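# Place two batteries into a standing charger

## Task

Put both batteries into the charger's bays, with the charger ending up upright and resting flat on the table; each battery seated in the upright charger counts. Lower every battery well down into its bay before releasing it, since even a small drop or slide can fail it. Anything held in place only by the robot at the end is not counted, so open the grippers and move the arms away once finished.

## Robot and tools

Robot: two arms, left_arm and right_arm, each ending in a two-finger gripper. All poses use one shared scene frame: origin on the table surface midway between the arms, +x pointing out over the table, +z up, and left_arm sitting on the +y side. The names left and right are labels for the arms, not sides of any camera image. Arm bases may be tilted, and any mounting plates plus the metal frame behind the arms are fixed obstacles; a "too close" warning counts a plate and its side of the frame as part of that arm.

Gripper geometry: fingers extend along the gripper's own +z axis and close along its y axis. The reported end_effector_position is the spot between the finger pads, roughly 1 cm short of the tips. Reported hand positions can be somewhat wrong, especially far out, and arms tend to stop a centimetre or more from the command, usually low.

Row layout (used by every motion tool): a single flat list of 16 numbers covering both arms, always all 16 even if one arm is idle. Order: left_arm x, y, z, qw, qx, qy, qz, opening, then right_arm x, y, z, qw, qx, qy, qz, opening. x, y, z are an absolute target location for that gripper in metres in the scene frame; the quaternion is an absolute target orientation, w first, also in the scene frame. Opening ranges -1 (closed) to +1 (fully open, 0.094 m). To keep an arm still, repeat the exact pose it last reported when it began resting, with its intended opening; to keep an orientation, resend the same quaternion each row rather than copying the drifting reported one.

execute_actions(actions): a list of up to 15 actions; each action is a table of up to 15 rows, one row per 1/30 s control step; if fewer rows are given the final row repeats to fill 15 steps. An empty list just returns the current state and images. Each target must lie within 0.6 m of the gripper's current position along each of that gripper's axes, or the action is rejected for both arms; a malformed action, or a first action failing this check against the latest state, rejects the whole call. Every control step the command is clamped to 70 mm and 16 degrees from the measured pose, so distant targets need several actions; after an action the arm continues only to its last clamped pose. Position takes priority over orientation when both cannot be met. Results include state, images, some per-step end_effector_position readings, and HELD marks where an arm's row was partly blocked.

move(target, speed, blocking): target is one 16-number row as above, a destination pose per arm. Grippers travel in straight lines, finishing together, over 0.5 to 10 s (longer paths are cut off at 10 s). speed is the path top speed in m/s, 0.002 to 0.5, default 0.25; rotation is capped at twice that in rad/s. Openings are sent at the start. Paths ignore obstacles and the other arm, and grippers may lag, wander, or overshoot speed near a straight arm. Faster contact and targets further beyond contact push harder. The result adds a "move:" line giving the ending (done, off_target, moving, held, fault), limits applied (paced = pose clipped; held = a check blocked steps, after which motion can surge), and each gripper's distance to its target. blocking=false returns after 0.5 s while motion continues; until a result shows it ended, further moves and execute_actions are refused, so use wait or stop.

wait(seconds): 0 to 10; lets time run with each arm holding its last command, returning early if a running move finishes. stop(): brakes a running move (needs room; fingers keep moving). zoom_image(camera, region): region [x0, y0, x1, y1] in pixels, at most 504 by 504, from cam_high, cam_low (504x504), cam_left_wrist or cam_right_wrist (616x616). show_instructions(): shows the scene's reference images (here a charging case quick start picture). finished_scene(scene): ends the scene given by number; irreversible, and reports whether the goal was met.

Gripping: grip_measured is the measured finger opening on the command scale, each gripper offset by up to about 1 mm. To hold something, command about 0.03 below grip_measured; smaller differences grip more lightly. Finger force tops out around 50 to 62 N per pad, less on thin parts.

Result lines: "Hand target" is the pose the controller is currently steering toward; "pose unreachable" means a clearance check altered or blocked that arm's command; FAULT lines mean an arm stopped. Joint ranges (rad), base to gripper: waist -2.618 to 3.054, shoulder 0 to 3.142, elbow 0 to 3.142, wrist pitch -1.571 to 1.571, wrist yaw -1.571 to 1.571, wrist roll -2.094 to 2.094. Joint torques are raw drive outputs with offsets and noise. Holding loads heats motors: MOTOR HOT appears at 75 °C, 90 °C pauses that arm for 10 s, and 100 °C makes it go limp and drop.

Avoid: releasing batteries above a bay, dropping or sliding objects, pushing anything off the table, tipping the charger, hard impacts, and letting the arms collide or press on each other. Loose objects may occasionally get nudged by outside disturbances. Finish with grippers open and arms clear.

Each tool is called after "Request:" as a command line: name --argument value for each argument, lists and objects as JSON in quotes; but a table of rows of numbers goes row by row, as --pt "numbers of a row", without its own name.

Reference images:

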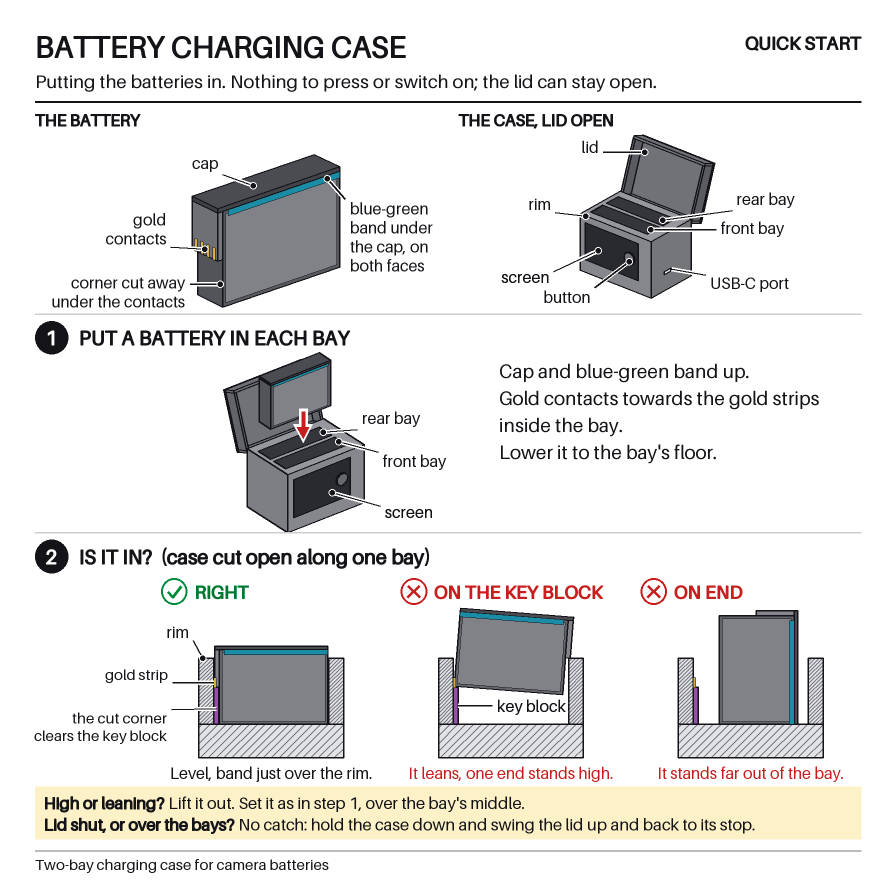

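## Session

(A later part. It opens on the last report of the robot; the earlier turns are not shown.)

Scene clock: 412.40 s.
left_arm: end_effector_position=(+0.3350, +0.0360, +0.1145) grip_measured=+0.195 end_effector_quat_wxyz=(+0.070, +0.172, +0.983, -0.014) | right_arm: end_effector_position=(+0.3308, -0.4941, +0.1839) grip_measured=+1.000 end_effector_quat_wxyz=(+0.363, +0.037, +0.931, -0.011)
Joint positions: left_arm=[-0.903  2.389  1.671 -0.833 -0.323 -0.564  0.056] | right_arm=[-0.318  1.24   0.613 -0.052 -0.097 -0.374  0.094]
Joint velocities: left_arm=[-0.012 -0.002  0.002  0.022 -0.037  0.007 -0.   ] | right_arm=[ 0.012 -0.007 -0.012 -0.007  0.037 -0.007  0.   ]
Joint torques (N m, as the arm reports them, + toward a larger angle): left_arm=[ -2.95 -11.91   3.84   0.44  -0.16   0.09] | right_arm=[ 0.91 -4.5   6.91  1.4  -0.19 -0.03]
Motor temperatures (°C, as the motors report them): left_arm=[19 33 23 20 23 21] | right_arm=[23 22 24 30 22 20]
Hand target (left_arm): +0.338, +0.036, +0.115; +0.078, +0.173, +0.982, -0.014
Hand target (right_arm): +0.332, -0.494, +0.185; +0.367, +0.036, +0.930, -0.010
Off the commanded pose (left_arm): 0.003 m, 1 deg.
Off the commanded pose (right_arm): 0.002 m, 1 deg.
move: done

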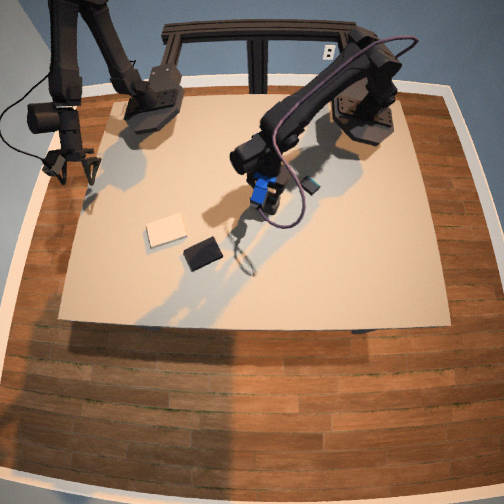

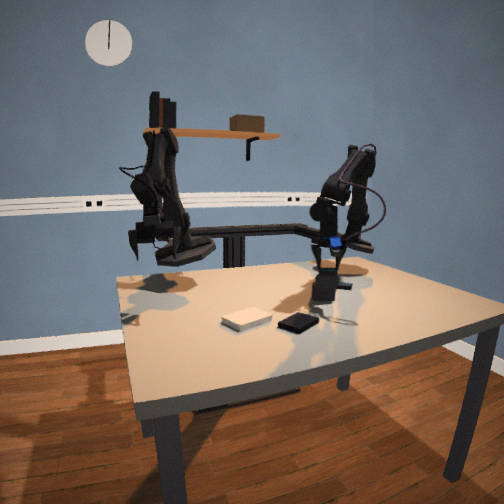

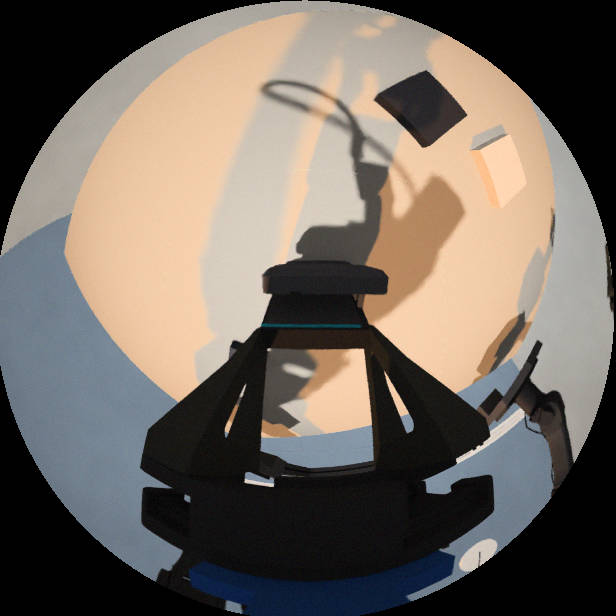

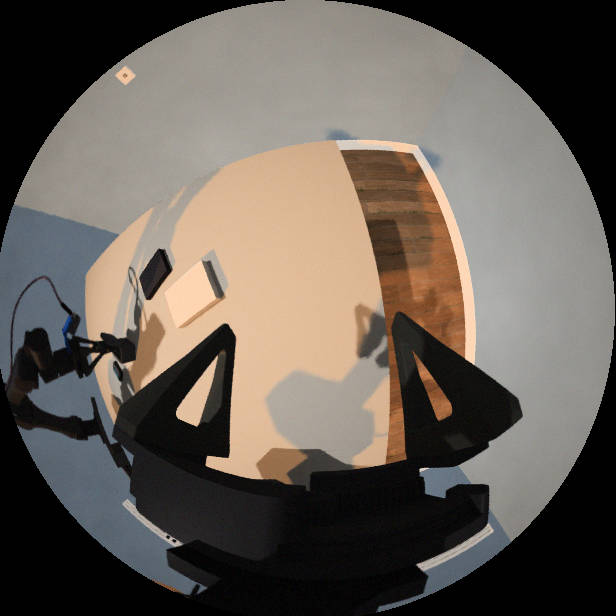

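Request:
move --target '[0.315,0.043,0.116,0.078,0.173,0.982,-0.014,0.14,0.3322,-0.4937,0.1851,0.367,0.036,0.930,-0.010,1]' --speed 0.04

Request:
zoom_image --camera "cam_left_wrist" --region '[230,200,400,360]'

Scene clock: 424.70 s.
left_arm: end_effector_position=(+0.3143, +0.0485, +0.1044) grip_measured=+0.195 end_effector_quat_wxyz=(+0.060, +0.173, +0.983, -0.005) | right_arm: end_effector_position=(+0.3308, -0.4941, +0.1839) grip_measured=+1.000 end_effector_quat_wxyz=(+0.363, +0.037, +0.931, -0.011)
Joint positions: left_arm=[-0.919  2.352  1.558 -0.79  -0.323 -0.587  0.056] | right_arm=[-0.318  1.24   0.613 -0.052 -0.097 -0.374  0.094]
Joint velocities: left_arm=[-0.012  0.002 -0.012 -0.051 -0.037  0.007  0.   ] | right_arm=[-0.012 -0.007 -0.007  0.066 -0.066  0.051  0.   ]
Joint torques (N m, as the arm reports them, + toward a larger angle): left_arm=[ -4.16 -13.68   3.58   0.42  -0.11  -0.04] | right_arm=[ 0.84 -4.6   6.85  1.42 -0.19 -0.04]
Motor temperatures (°C, as the motors report them): left_arm=[19 33 23 20 23 21] | right_arm=[23 22 24 31 22 20]
Hand target (left_arm): +0.315, +0.043, +0.116; +0.078, +0.173, +0.982, -0.014
Hand target (right_arm): +0.332, -0.494, +0.185; +0.367, +0.036, +0.930, -0.010
Off the commanded pose (left_arm): 0.013 m, 2 deg.
Off the commanded pose (right_arm): 0.002 m, 1 deg.
move: off_target (left_arm)

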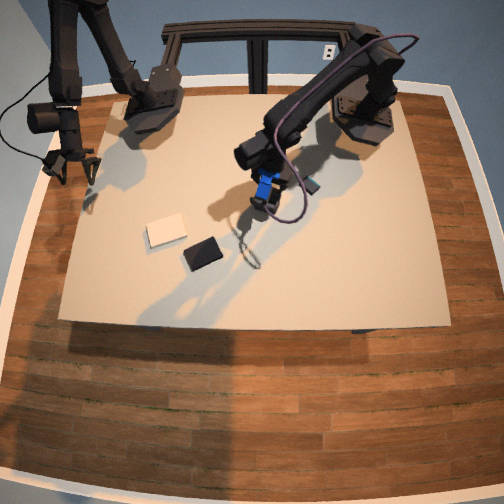

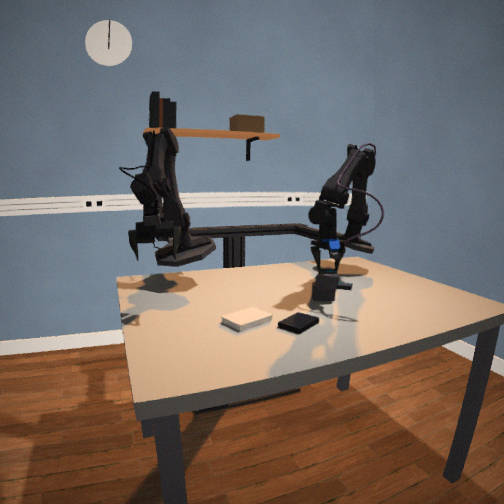

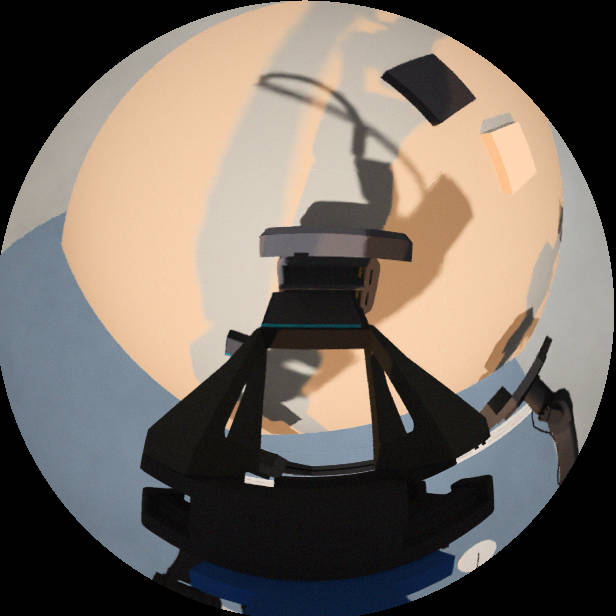

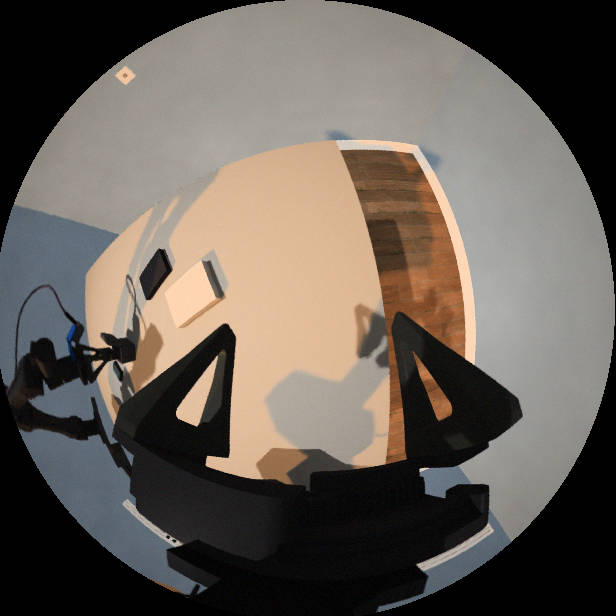

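Region (230, 200, 400, 360) of cam_left_wrist's 616x616 image, scaled by 2.965, with more detail than that image has; it fills the top 474 rows of this view, and the rest is white.

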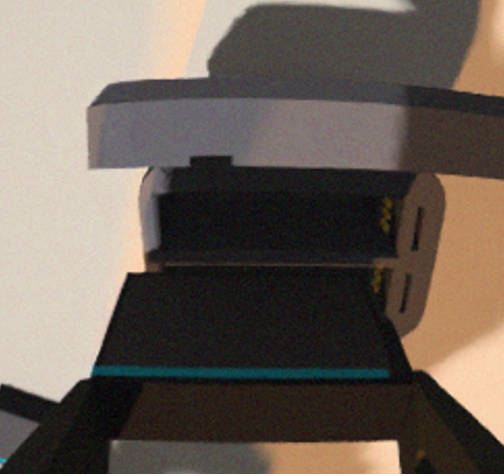

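Request:
move --target '[0.312,0.040,0.15,0.078,0.173,0.982,-0.014,0.14,0.3322,-0.4937,0.1851,0.367,0.036,0.930,-0.010,1]' --speed 0.08

Request:
move --target '[0.321,0.042,0.112,0.078,0.173,0.982,-0.014,0.14,0.3322,-0.4937,0.1851,0.367,0.036,0.930,-0.010,1]' --speed 0.04

Request:
zoom_image --camera "cam_left_wrist" --region '[230,200,400,360]'

Scene clock: 436.47 s.
left_arm: end_effector_position=(+0.3059, +0.0491, +0.1304) grip_measured=+0.195 end_effector_quat_wxyz=(+0.057, +0.176, +0.983, -0.002) | right_arm: end_effector_position=(+0.3308, -0.4941, +0.1839) grip_measured=+1.000 end_effector_quat_wxyz=(+0.363, +0.037, +0.931, -0.011)
Joint positions: left_arm=[-0.949  2.307  1.585 -0.881 -0.323 -0.618  0.056] | right_arm=[-0.318  1.24   0.613 -0.052 -0.097 -0.374  0.094]
Joint velocities: left_arm=[-0.012 -0.007  0.017 -0.037 -0.022 -0.11   0.001] | right_arm=[ 0.002 -0.007  0.002  0.081 -0.066 -0.022  0.   ]
Joint torques (N m, as the arm reports them, + toward a larger angle): left_arm=[ -4.07 -13.19   6.33   0.19  -0.14  -0.07] | right_arm=[ 0.91 -4.7   6.64  1.39 -0.2   0.  ]
Motor temperatures (°C, as the motors report them): left_arm=[20 34 23 20 23 21] | right_arm=[23 22 24 31 22 20]
Hand target (left_arm): +0.312, +0.040, +0.150; +0.078, +0.173, +0.982, -0.015
Hand target (right_arm): +0.332, -0.494, +0.185; +0.367, +0.036, +0.930, -0.010
Off the commanded pose (left_arm): 0.022 m, 3 deg.
Off the commanded pose (right_arm): 0.002 m, 1 deg.
move: off_target (left_arm)

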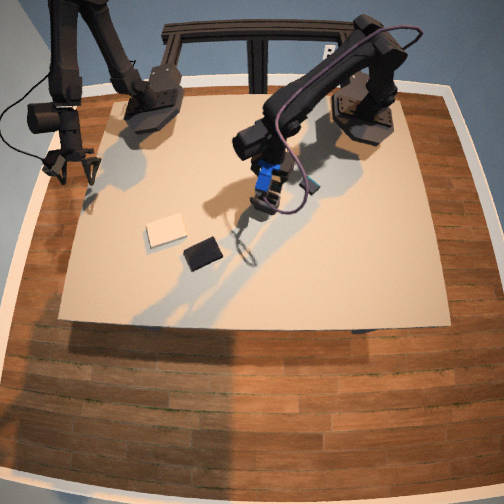

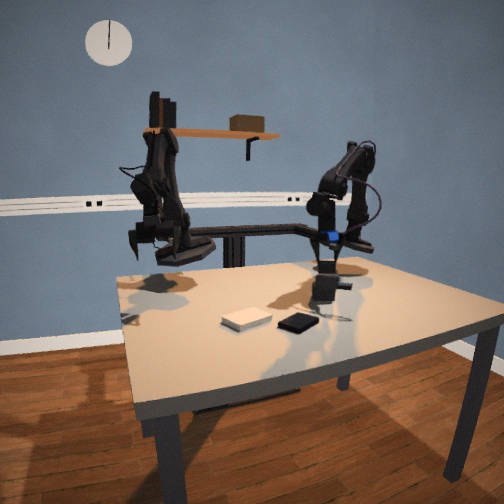

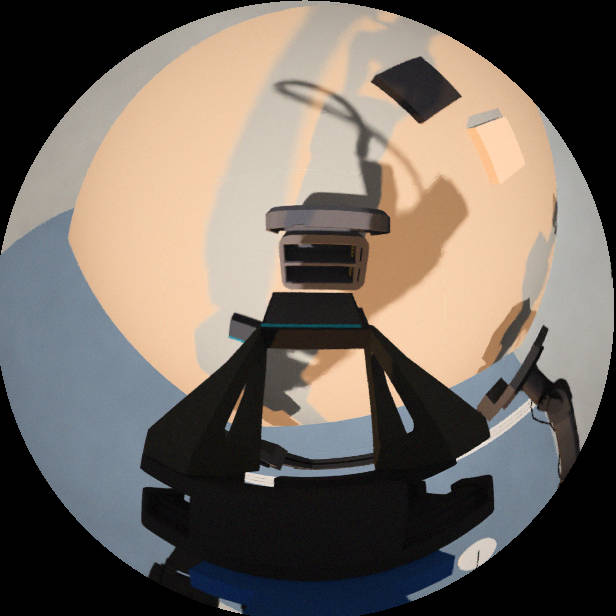

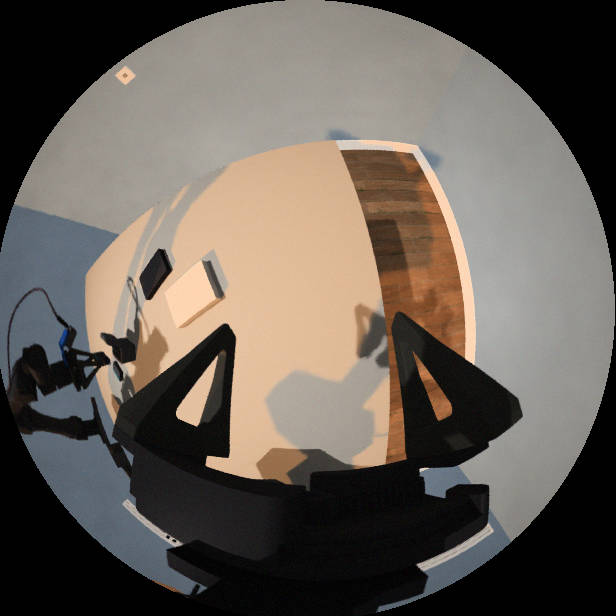

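Scene clock: 437.50 s.
left_arm: end_effector_position=(+0.3210, +0.0388, +0.1158) grip_measured=+0.195 end_effector_quat_wxyz=(+0.074, +0.171, +0.982, -0.019) | right_arm: end_effector_position=(+0.3308, -0.4941, +0.1839) grip_measured=+1.000 end_effector_quat_wxyz=(+0.363, +0.037, +0.931, -0.011)
Joint positions: left_arm=[-0.925  2.343  1.585 -0.786 -0.323 -0.588  0.056] | right_arm=[-0.318  1.24   0.613 -0.052 -0.097 -0.374  0.094]
Joint velocities: left_arm=[-0.017 -0.007 -0.002 -0.051 -0.007  0.037 -0.002] | right_arm=[ 0.022 -0.002  0.002  0.007 -0.051 -0.037  0.   ]
Joint torques (N m, as the arm reports them, + toward a larger angle): left_arm=[ -2.7  -11.24   3.17   0.47  -0.14   0.04] | right_arm=[ 0.8  -4.72  6.86  1.41 -0.2  -0.01]
Motor temperatures (°C, as the motors report them): left_arm=[20 34 23 20 23 21] | right_arm=[23 22 24 31 22 20]
Hand target (left_arm): +0.321, +0.042, +0.112; +0.078, +0.173, +0.982, -0.014
Hand target (right_arm): +0.332, -0.494, +0.185; +0.367, +0.036, +0.930, -0.010
Off the commanded pose (left_arm): 0.005 m, 1 deg.
Off the commanded pose (right_arm): 0.002 m, 1 deg.
move: done

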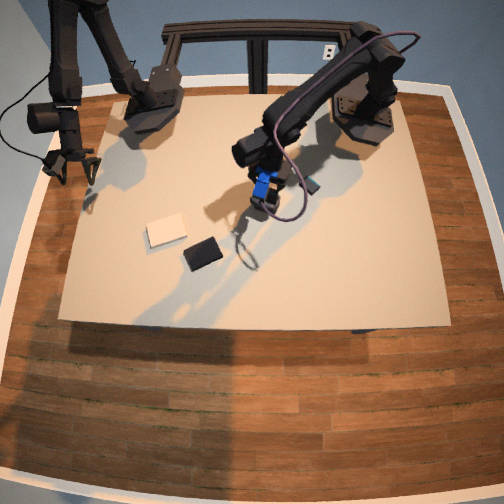

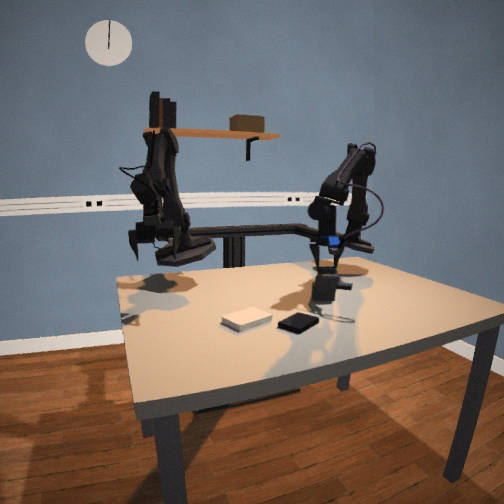

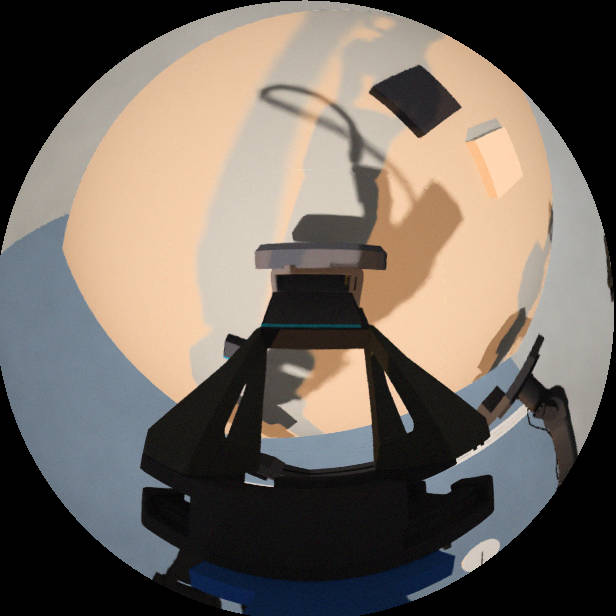

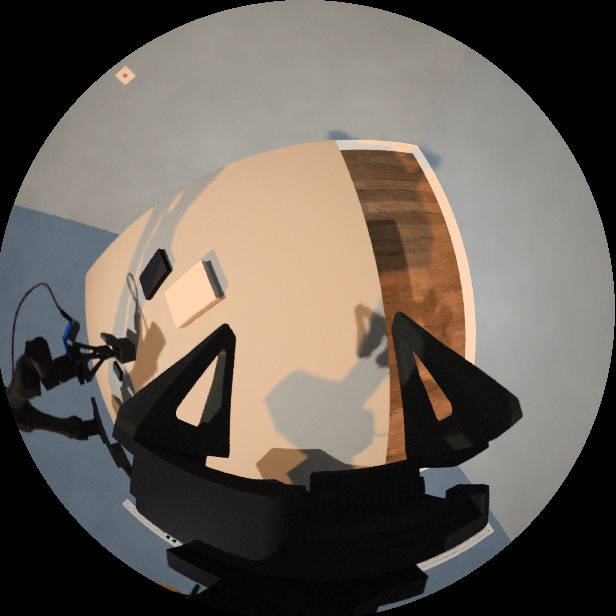

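Region (230, 200, 400, 360) of cam_left_wrist's 616x616 image, scaled by 2.965, with more detail than that image has; it fills the top 474 rows of this view, and the rest is white.

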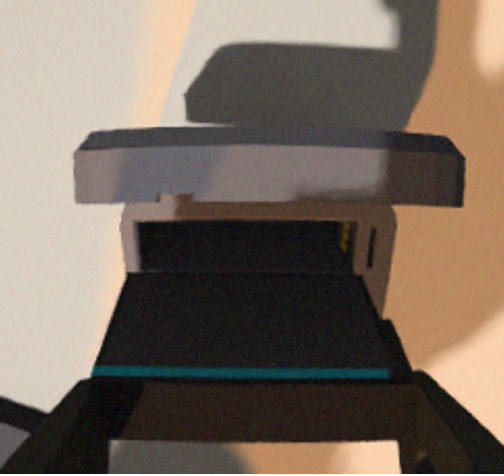

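Request:
move --target '[0.298,0.046,0.15,0.078,0.173,0.982,-0.014,0.14,0.3322,-0.4937,0.1851,0.367,0.036,0.930,-0.010,1]' --speed 0.08

Request:
move --target '[0.308,0.048,0.112,0.078,0.173,0.982,-0.014,0.14,0.3322,-0.4937,0.1851,0.367,0.036,0.930,-0.010,1]' --speed 0.04

Request:
zoom_image --camera "cam_left_wrist" --region '[230,200,400,360]'

Scene clock: 448.70 s.
left_arm: end_effector_position=(+0.3009, +0.0447, +0.1410) grip_measured=+0.195 end_effector_quat_wxyz=(+0.070, +0.171, +0.983, -0.015) | right_arm: end_effector_position=(+0.3308, -0.4941, +0.1839) grip_measured=+1.000 end_effector_quat_wxyz=(+0.363, +0.037, +0.931, -0.011)
Joint positions: left_arm=[-0.971  2.268  1.554 -0.858 -0.323 -0.638  0.056] | right_arm=[-0.318  1.24   0.613 -0.052 -0.097 -0.374  0.094]
Joint velocities: left_arm=[-0.007 -0.007 -0.007 -0.051 -0.007  0.066 -0.   ] | right_arm=[ 0.007  0.002 -0.007 -0.081  0.022 -0.022  0.   ]
Joint torques (N m, as the arm reports them, + toward a larger angle): left_arm=[ -3.67 -12.9    3.8    0.24  -0.15  -0.06] | right_arm=[ 0.76 -4.53  6.83  1.42 -0.2  -0.01]
Motor temperatures (°C, as the motors report them): left_arm=[19 34 23 20 23 21] | right_arm=[23 22 24 31 22 20]
Hand target (left_arm): +0.298, +0.046, +0.150; +0.078, +0.173, +0.982, -0.014
Hand target (right_arm): +0.332, -0.494, +0.185; +0.367, +0.036, +0.930, -0.010
Off the commanded pose (left_arm): 0.010 m, 1 deg.
Off the commanded pose (right_arm): 0.002 m, 1 deg.
move: done

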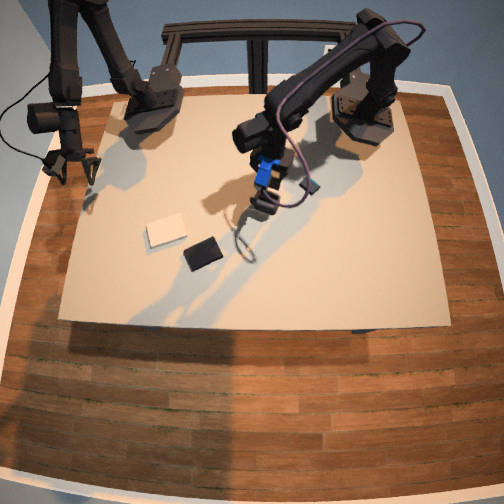

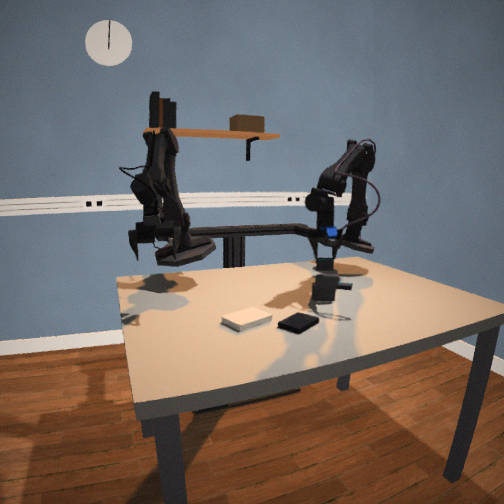

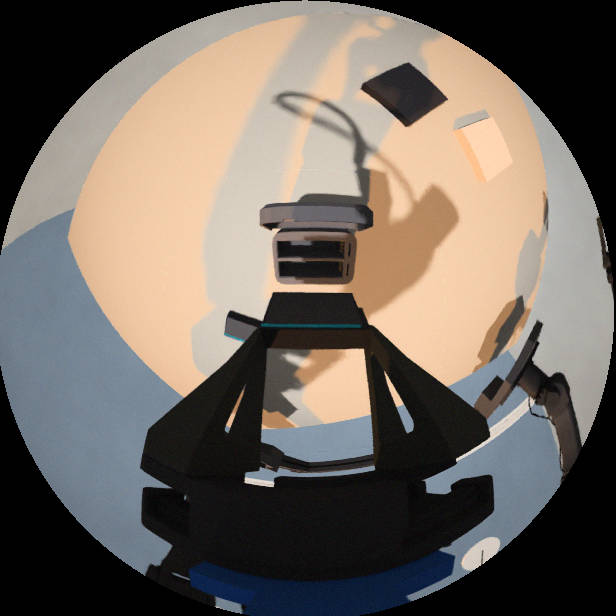

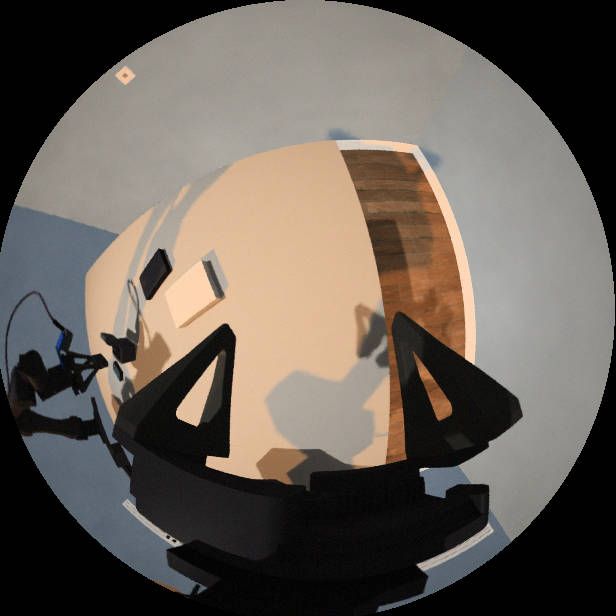

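Scene clock: 449.83 s.
left_arm: end_effector_position=(+0.3052, +0.0473, +0.1129) grip_measured=+0.195 end_effector_quat_wxyz=(+0.070, +0.172, +0.982, -0.015) | right_arm: end_effector_position=(+0.3308, -0.4941, +0.1839) grip_measured=+1.000 end_effector_quat_wxyz=(+0.363, +0.037, +0.931, -0.011)
Joint positions: left_arm=[-0.943  2.305  1.502 -0.758 -0.323 -0.606  0.056] | right_arm=[-0.318  1.24   0.613 -0.052 -0.097 -0.374  0.094]
Joint velocities: left_arm=[-0.007 -0.017 -0.017  0.022 -0.037 -0.007  0.001] | right_arm=[ 0.012 -0.007 -0.002  0.11   0.007 -0.022  0.   ]
Joint torques (N m, as the arm reports them, + toward a larger angle): left_arm=[ -2.64 -10.83   3.75   0.45  -0.16   0.1 ] | right_arm=[ 0.97 -4.81  6.85  1.42 -0.2  -0.01]
Motor temperatures (°C, as the motors report them): left_arm=[19 34 23 20 23 21] | right_arm=[23 22 24 31 22 20]
Hand target (left_arm): +0.308, +0.048, +0.112; +0.078, +0.173, +0.982, -0.014
Hand target (right_arm): +0.332, -0.494, +0.185; +0.367, +0.036, +0.930, -0.010
Off the commanded pose (left_arm): 0.003 m, 1 deg.
Off the commanded pose (right_arm): 0.002 m, 1 deg.
move: done

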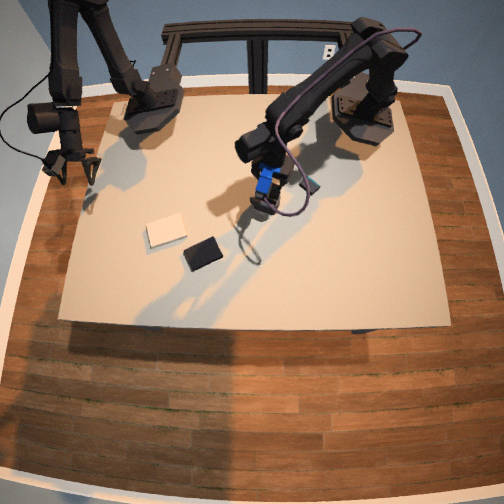

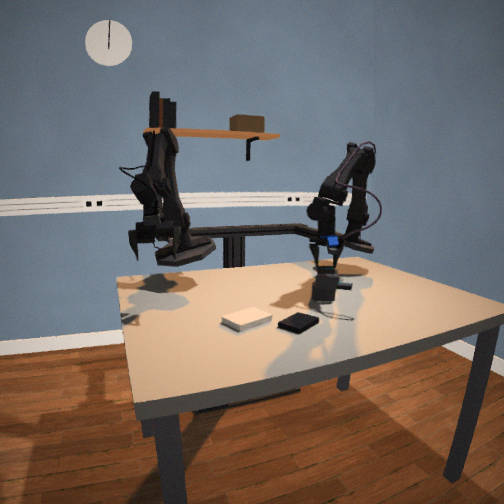

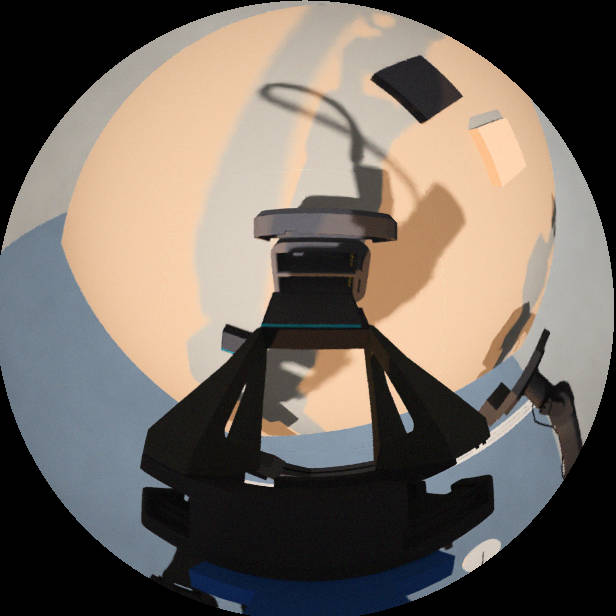

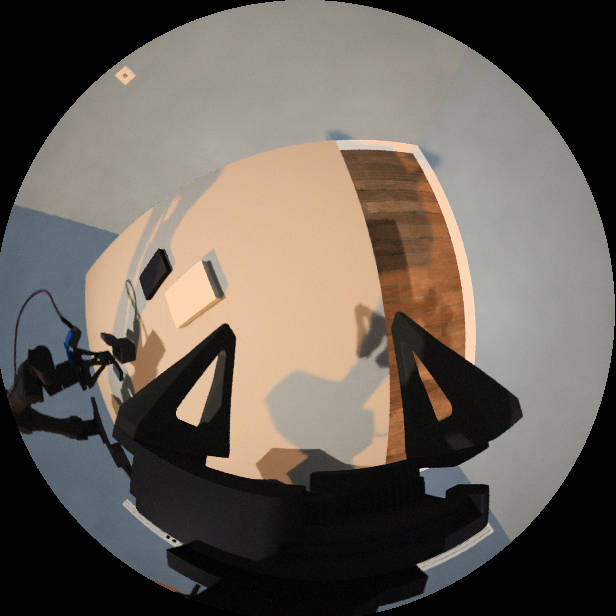

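Region (230, 200, 400, 360) of cam_left_wrist's 616x616 image, scaled by 2.965, with more detail than that image has; it fills the top 474 rows of this view, and the rest is white.

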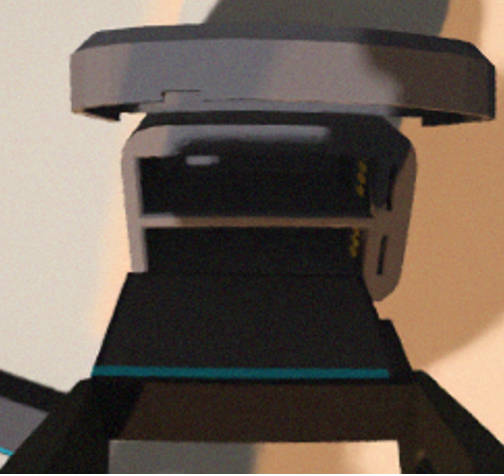

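Request:
move --target '[0.309,0.0475,0.101,0.078,0.173,0.982,-0.014,0.14,0.3322,-0.4937,0.1851,0.367,0.036,0.930,-0.010,1]' --speed 0.02

Request:
zoom_image --camera "cam_left_wrist" --region '[230,200,400,360]'

Scene clock: 461.30 s.
left_arm: end_effector_position=(+0.3095, +0.0437, +0.1054) grip_measured=+0.195 end_effector_quat_wxyz=(+0.075, +0.170, +0.982, -0.020) | right_arm: end_effector_position=(+0.3308, -0.4941, +0.1839) grip_measured=+1.000 end_effector_quat_wxyz=(+0.363, +0.037, +0.931, -0.011)
Joint positions: left_arm=[-0.935  2.324  1.502 -0.722 -0.323 -0.597  0.056] | right_arm=[-0.318  1.24   0.613 -0.052 -0.097 -0.374  0.094]
Joint velocities: left_arm=[-0.017 -0.002 -0.002  0.007  0.007 -0.051 -0.   ] | right_arm=[-0.022  0.012 -0.027 -0.037  0.022  0.007  0.   ]
Joint torques (N m, as the arm reports them, + toward a larger angle): left_arm=[ -2.6  -10.9    2.86   0.45  -0.14   0.11] | right_arm=[ 0.8  -4.64  6.85  1.41 -0.18  0.  ]
Motor temperatures (°C, as the motors report them): left_arm=[19 33 23 20 23 21] | right_arm=[23 22 24 31 22 20]
Hand target (left_arm): +0.309, +0.048, +0.101; +0.078, +0.173, +0.982, -0.014
Hand target (right_arm): +0.332, -0.494, +0.185; +0.367, +0.036, +0.930, -0.010
Off the commanded pose (left_arm): 0.006 m, 1 deg.
Off the commanded pose (right_arm): 0.002 m, 1 deg.
move: done

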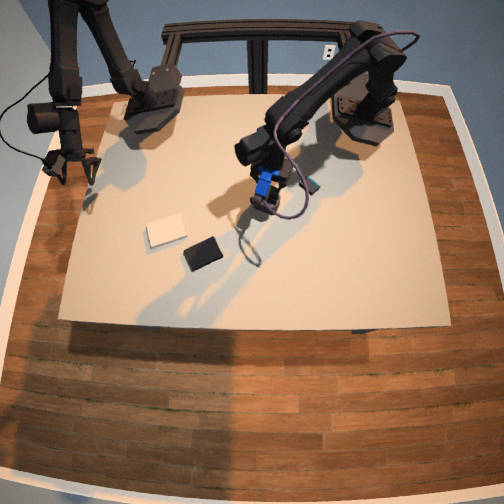

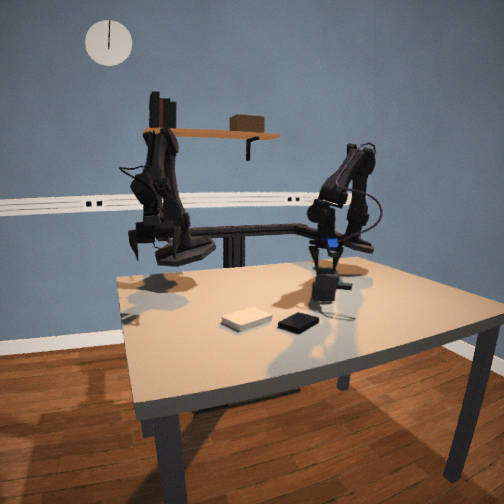

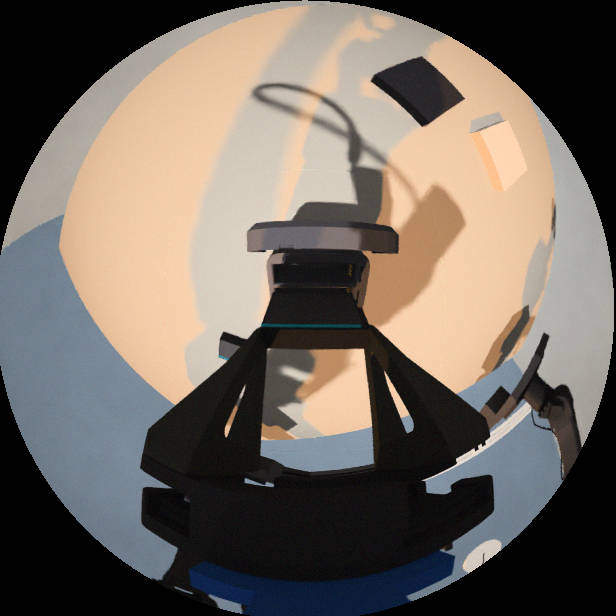

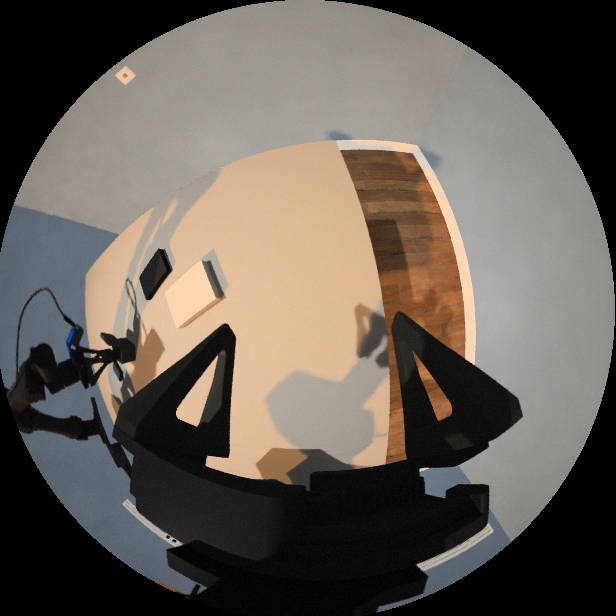

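Region (230, 200, 400, 360) of cam_left_wrist's 616x616 image, scaled by 2.965, with more detail than that image has; it fills the top 474 rows of this view, and the rest is white.

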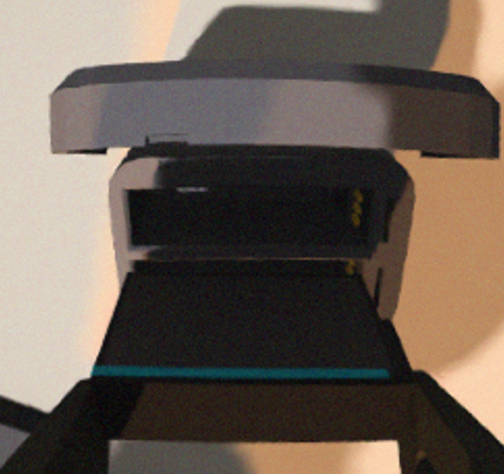

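Request:
execute_actions --actions '[[[0.307,0.0495,0.104,0.078,0.173,0.982,-0.014,0.14,0.3322,-0.4937,0.1851,0.367,0.036,0.930,-0.010,1]],[[0.306,0.051,0.104,0.078,0.173,0.982,-0.014,0.14,0.3322,-0.4937,0.1851,0.367,0.036,0.930,-0.010,1]]]'

Scene clock: 480.60 s.
left_arm: end_effector_position=(+0.3042, +0.0490, +0.0995) grip_measured=+0.195 end_effector_quat_wxyz=(+0.069, +0.173, +0.982, -0.013) | right_arm: end_effector_position=(+0.3308, -0.4941, +0.1839) grip_measured=+1.000 end_effector_quat_wxyz=(+0.363, +0.037, +0.931, -0.011)
Joint positions: left_arm=[-0.935  2.324  1.477 -0.717 -0.324 -0.597  0.056] | right_arm=[-0.318  1.24   0.613 -0.052 -0.097 -0.374  0.094]
Joint velocities: left_arm=[ 0.002 -0.002 -0.007 -0.007 -0.037 -0.007  0.001] | right_arm=[-0.007 -0.002 -0.017 -0.022 -0.081 -0.022  0.   ]
Joint torques (N m, as the arm reports them, + toward a larger angle): left_arm=[ -2.82 -12.56   3.04   0.4   -0.14   0.07] | right_arm=[ 0.93 -4.59  6.68  1.41 -0.21 -0.01]
Motor temperatures (°C, as the motors report them): left_arm=[19 33 23 20 23 21] | right_arm=[23 22 25 31 22 20]
Hand target (left_arm): +0.306, +0.051, +0.104; +0.078, +0.173, +0.982, -0.014
Hand target (right_arm): +0.332, -0.494, +0.185; +0.367, +0.036, +0.930, -0.010
Off the commanded pose (left_arm): 0.005 m, 1 deg.
Off the commanded pose (right_arm): 0.002 m, 1 deg.
Step readings (end_effector_position; steps 1 to 15: 1st action; 16 to 30: 2nd action):
0: left_arm (+0.3096, +0.0435, +0.1054) | right_arm (+0.3308, -0.4941, +0.1839)
1: left_arm (+0.3092, +0.0438, +0.1047) | right_arm (+0.3308, -0.4941, +0.1839)
2: left_arm (+0.3086, +0.0444, +0.1039) | right_arm (+0.3308, -0.4941, +0.1839)
4: left_arm (+0.3061, +0.0470, +0.1014) | right_arm (+0.3308, -0.4941, +0.1839)
8: left_arm (+0.3042, +0.0490, +0.0995) | right_arm (+0.3308, -0.4941, +0.1839)
15: left_arm (+0.3042, +0.0490, +0.0995) | right_arm (+0.3308, -0.4941, +0.1839)
16: left_arm (+0.3042, +0.0490, +0.0995) | right_arm (+0.3308, -0.4941, +0.1839)
17: left_arm (+0.3042, +0.0490, +0.0995) | right_arm (+0.3308, -0.4941, +0.1839)
19: left_arm (+0.3042, +0.0490, +0.0995) | right_arm (+0.3308, -0.4941, +0.1839)
23: left_arm (+0.3042, +0.0490, +0.0995) | right_arm (+0.3308, -0.4941, +0.1839)
30: end_effector_position above

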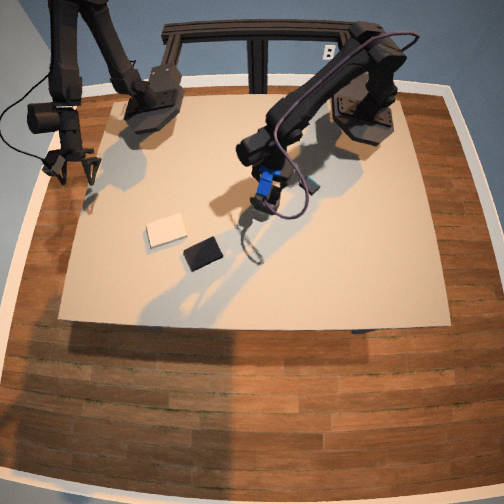

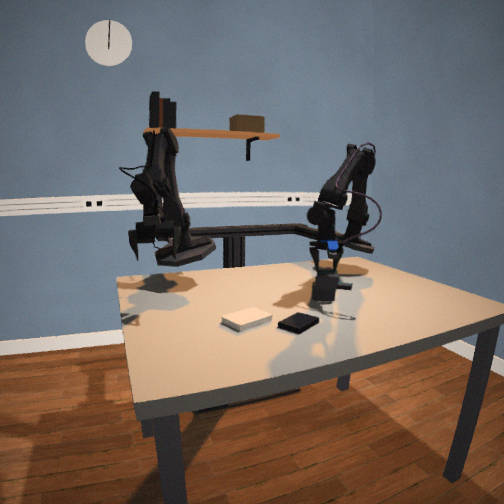

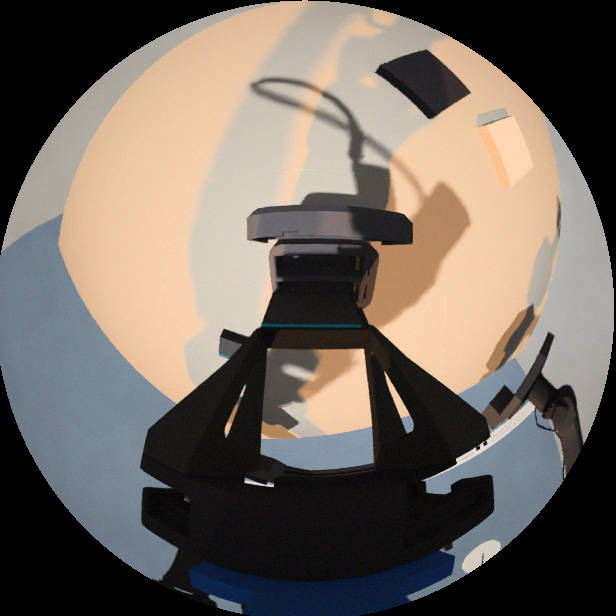

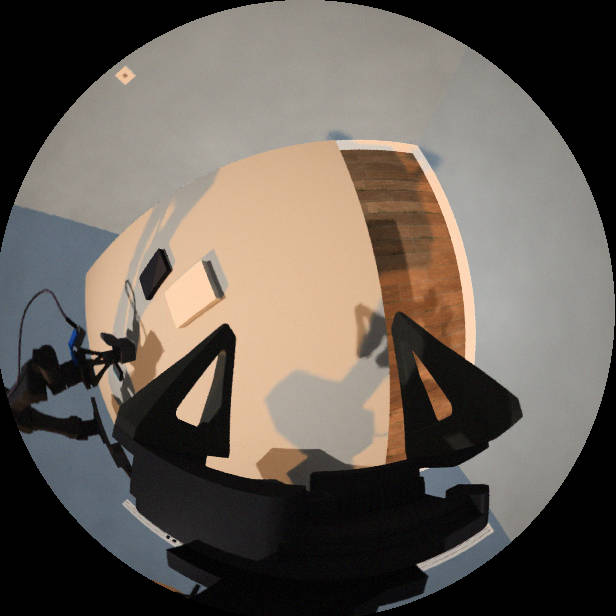

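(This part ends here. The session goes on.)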